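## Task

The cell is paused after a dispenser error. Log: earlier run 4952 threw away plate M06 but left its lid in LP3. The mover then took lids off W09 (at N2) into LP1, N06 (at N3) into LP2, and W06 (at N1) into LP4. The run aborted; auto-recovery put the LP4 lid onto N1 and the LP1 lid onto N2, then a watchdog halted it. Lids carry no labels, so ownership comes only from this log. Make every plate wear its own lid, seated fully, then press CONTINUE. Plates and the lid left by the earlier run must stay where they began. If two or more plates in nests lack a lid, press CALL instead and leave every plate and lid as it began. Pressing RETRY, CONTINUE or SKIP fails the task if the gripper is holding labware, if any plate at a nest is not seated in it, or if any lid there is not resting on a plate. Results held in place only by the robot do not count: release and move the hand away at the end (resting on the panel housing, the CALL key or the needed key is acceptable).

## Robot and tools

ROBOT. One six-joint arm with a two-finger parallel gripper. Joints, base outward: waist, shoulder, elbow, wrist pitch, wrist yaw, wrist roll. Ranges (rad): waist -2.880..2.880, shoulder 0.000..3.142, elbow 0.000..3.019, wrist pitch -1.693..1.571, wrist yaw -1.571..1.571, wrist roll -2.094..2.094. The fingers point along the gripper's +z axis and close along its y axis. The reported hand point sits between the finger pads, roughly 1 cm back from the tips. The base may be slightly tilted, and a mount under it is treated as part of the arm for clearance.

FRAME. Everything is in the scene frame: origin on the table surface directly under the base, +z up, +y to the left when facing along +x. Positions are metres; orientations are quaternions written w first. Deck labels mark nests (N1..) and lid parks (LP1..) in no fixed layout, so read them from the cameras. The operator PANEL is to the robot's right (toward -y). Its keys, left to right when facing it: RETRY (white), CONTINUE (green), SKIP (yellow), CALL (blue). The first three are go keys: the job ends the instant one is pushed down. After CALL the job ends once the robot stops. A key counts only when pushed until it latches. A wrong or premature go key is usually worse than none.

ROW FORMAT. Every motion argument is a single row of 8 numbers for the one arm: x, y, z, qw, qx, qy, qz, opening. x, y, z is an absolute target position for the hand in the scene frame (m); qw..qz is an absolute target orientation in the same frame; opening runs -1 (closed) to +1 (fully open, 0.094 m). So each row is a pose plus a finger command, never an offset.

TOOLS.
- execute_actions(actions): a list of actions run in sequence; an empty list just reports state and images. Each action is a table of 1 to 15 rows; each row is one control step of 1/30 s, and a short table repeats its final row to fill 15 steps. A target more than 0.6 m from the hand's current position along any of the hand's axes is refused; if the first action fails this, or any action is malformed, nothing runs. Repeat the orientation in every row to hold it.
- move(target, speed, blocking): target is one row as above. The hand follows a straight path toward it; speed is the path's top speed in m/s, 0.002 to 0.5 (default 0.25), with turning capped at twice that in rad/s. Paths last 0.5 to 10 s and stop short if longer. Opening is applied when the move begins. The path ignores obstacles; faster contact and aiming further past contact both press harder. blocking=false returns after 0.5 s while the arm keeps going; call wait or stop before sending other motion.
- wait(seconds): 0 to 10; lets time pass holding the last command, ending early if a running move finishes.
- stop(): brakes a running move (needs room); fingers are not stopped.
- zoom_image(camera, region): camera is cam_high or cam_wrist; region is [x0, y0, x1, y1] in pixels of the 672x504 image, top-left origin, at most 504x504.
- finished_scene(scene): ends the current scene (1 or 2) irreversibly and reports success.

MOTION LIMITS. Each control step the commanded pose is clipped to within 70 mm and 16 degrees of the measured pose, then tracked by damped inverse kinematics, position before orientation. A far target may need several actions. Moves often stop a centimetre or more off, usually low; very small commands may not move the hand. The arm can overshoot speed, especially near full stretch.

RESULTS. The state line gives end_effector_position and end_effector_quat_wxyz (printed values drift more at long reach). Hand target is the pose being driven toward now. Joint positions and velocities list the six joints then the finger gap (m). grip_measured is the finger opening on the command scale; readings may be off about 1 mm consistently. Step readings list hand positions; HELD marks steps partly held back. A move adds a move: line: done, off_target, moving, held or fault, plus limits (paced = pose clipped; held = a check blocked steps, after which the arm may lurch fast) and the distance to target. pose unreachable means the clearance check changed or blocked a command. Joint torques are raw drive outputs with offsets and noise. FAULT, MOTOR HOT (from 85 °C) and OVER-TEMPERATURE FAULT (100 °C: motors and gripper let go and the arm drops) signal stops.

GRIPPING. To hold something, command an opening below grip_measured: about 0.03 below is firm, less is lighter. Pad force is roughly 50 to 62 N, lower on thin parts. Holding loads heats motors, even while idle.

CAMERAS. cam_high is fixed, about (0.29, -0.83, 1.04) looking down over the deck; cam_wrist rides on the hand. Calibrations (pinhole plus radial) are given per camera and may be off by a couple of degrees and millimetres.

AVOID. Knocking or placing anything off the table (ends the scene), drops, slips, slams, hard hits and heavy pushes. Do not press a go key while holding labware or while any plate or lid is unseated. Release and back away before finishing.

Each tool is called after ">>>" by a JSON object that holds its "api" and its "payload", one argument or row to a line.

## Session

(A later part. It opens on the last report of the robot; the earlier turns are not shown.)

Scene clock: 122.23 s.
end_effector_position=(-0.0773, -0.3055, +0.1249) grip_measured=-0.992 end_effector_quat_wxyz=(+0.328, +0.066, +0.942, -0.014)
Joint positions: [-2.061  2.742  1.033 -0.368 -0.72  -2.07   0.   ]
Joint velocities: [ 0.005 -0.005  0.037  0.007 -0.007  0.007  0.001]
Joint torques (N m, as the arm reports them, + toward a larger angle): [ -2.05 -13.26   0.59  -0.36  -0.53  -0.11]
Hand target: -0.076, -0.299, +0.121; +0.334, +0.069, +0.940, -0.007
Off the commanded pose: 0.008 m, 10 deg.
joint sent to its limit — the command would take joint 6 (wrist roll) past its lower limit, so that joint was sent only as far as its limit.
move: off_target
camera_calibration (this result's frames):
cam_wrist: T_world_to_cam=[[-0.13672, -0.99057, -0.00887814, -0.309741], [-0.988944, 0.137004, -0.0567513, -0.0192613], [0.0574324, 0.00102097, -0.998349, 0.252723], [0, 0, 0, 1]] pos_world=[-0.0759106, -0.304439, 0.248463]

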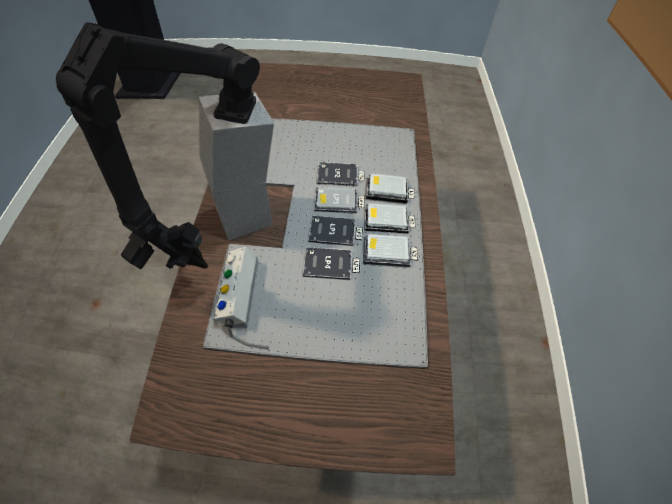

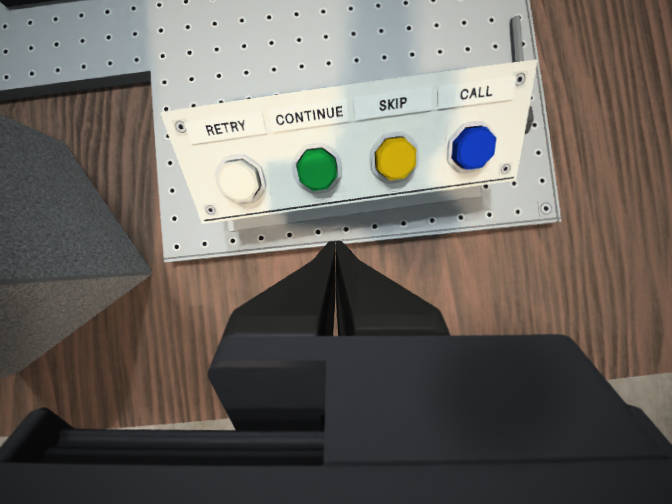

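>>> {"api": "move", "payload": {
  "target": [-0.033, -0.296, 0.101, 0.328, 0.066, 0.942, -0.014, -1],
  "speed": 0.1
}}

Scene clock: 130.87 s.
end_effector_position=(-0.0380, -0.3044, +0.1067) grip_measured=-0.992 end_effector_quat_wxyz=(+0.325, +0.062, +0.943, -0.021)
Joint positions: [-1.936  2.772  0.977 -0.16  -0.773 -1.918  0.   ]
Joint velocities: [ 0.005 -0.005  0.012  0.017  0.037 -0.051 -0.001]
Joint torques (N m, as the arm reports them, + toward a larger angle): [ -1.39 -12.13  -1.03   0.77  -0.63  -0.01]
Hand target: -0.033, -0.296, +0.101; +0.328, +0.066, +0.942, -0.013
Off the commanded pose: 0.011 m, 1 deg.
move: off_target
camera_calibration (this result's frames):
cam_wrist: T_world_to_cam=[[-0.133462, -0.991018, 0.00848224, -0.305291], [-0.989814, 0.132862, -0.0511427, 0.0165327], [0.0495564, -0.0152215, -0.998655, 0.227085], [0, 0, 0, 1]] pos_world=[-0.0356341, -0.301289, 0.230215]

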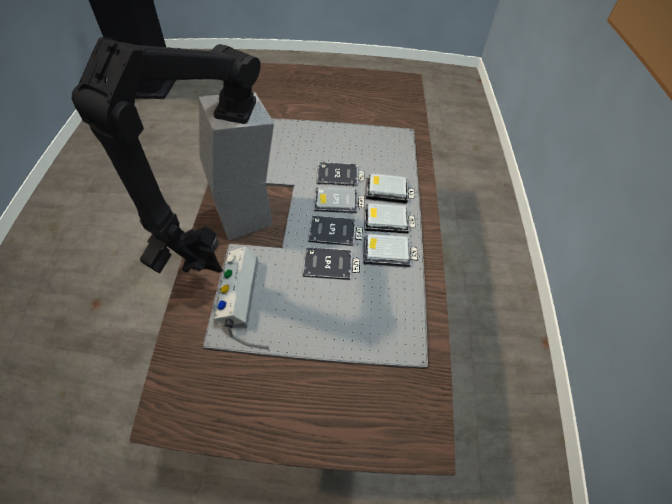

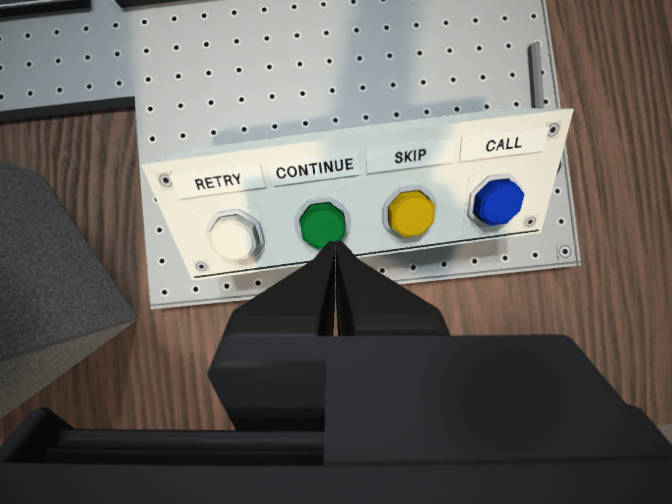

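>>> {"api": "move", "payload": {
  "target": [-0.013, -0.2905, 0.073, 0.328, 0.066, 0.942, -0.014, -1],
  "speed": 0.05
}}

Scene clock: 133.93 s.
end_effector_position=(-0.0242, -0.3026, +0.0865) grip_measured=-0.992 end_effector_quat_wxyz=(+0.326, +0.073, +0.942, -0.028)
Joint positions: [-1.886  2.826  0.974 -0.031 -0.799 -1.817  0.   ]
Joint velocities: [-0.005 -0.005 -0.002 -0.012  0.022  0.007 -0.   ]
Joint torques (N m, as the arm reports them, + toward a larger angle): no reading
move: unfinished (the scene ended)
camera_calibration (this result's frames):
cam_wrist: T_world_to_cam=[[-0.158697, -0.987243, 0.0129289, -0.301333], [-0.985957, 0.157774, -0.054736, 0.0368502], [0.0519979, -0.0214338, -0.998417, 0.204432], [0, 0, 0, 1]] pos_world=[-0.0221181, -0.298921, 0.210022]
The task's run has ended: the event that ends the task has happened. This ends this scene only. If you have not yet called finished_scene for this scene, call it to go on to the next scene.

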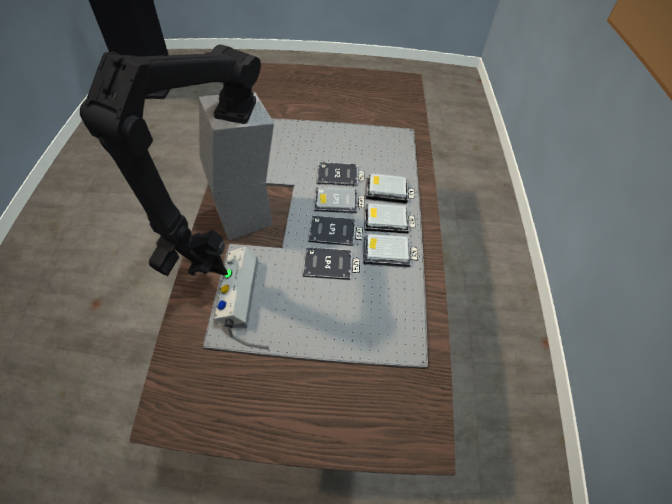

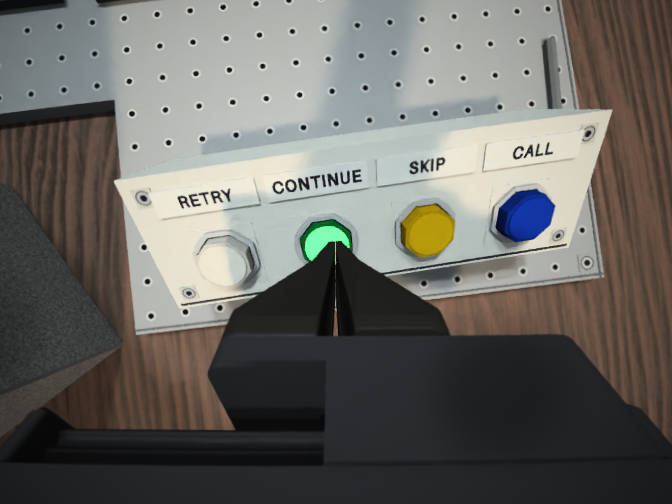

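CONTINUE is pressed and lit, so the run has ended. Moving on to the next scene.

>>> {"api": "finished_scene", "payload": {
  "scene": 1
}}

The scene is finished: the task was done.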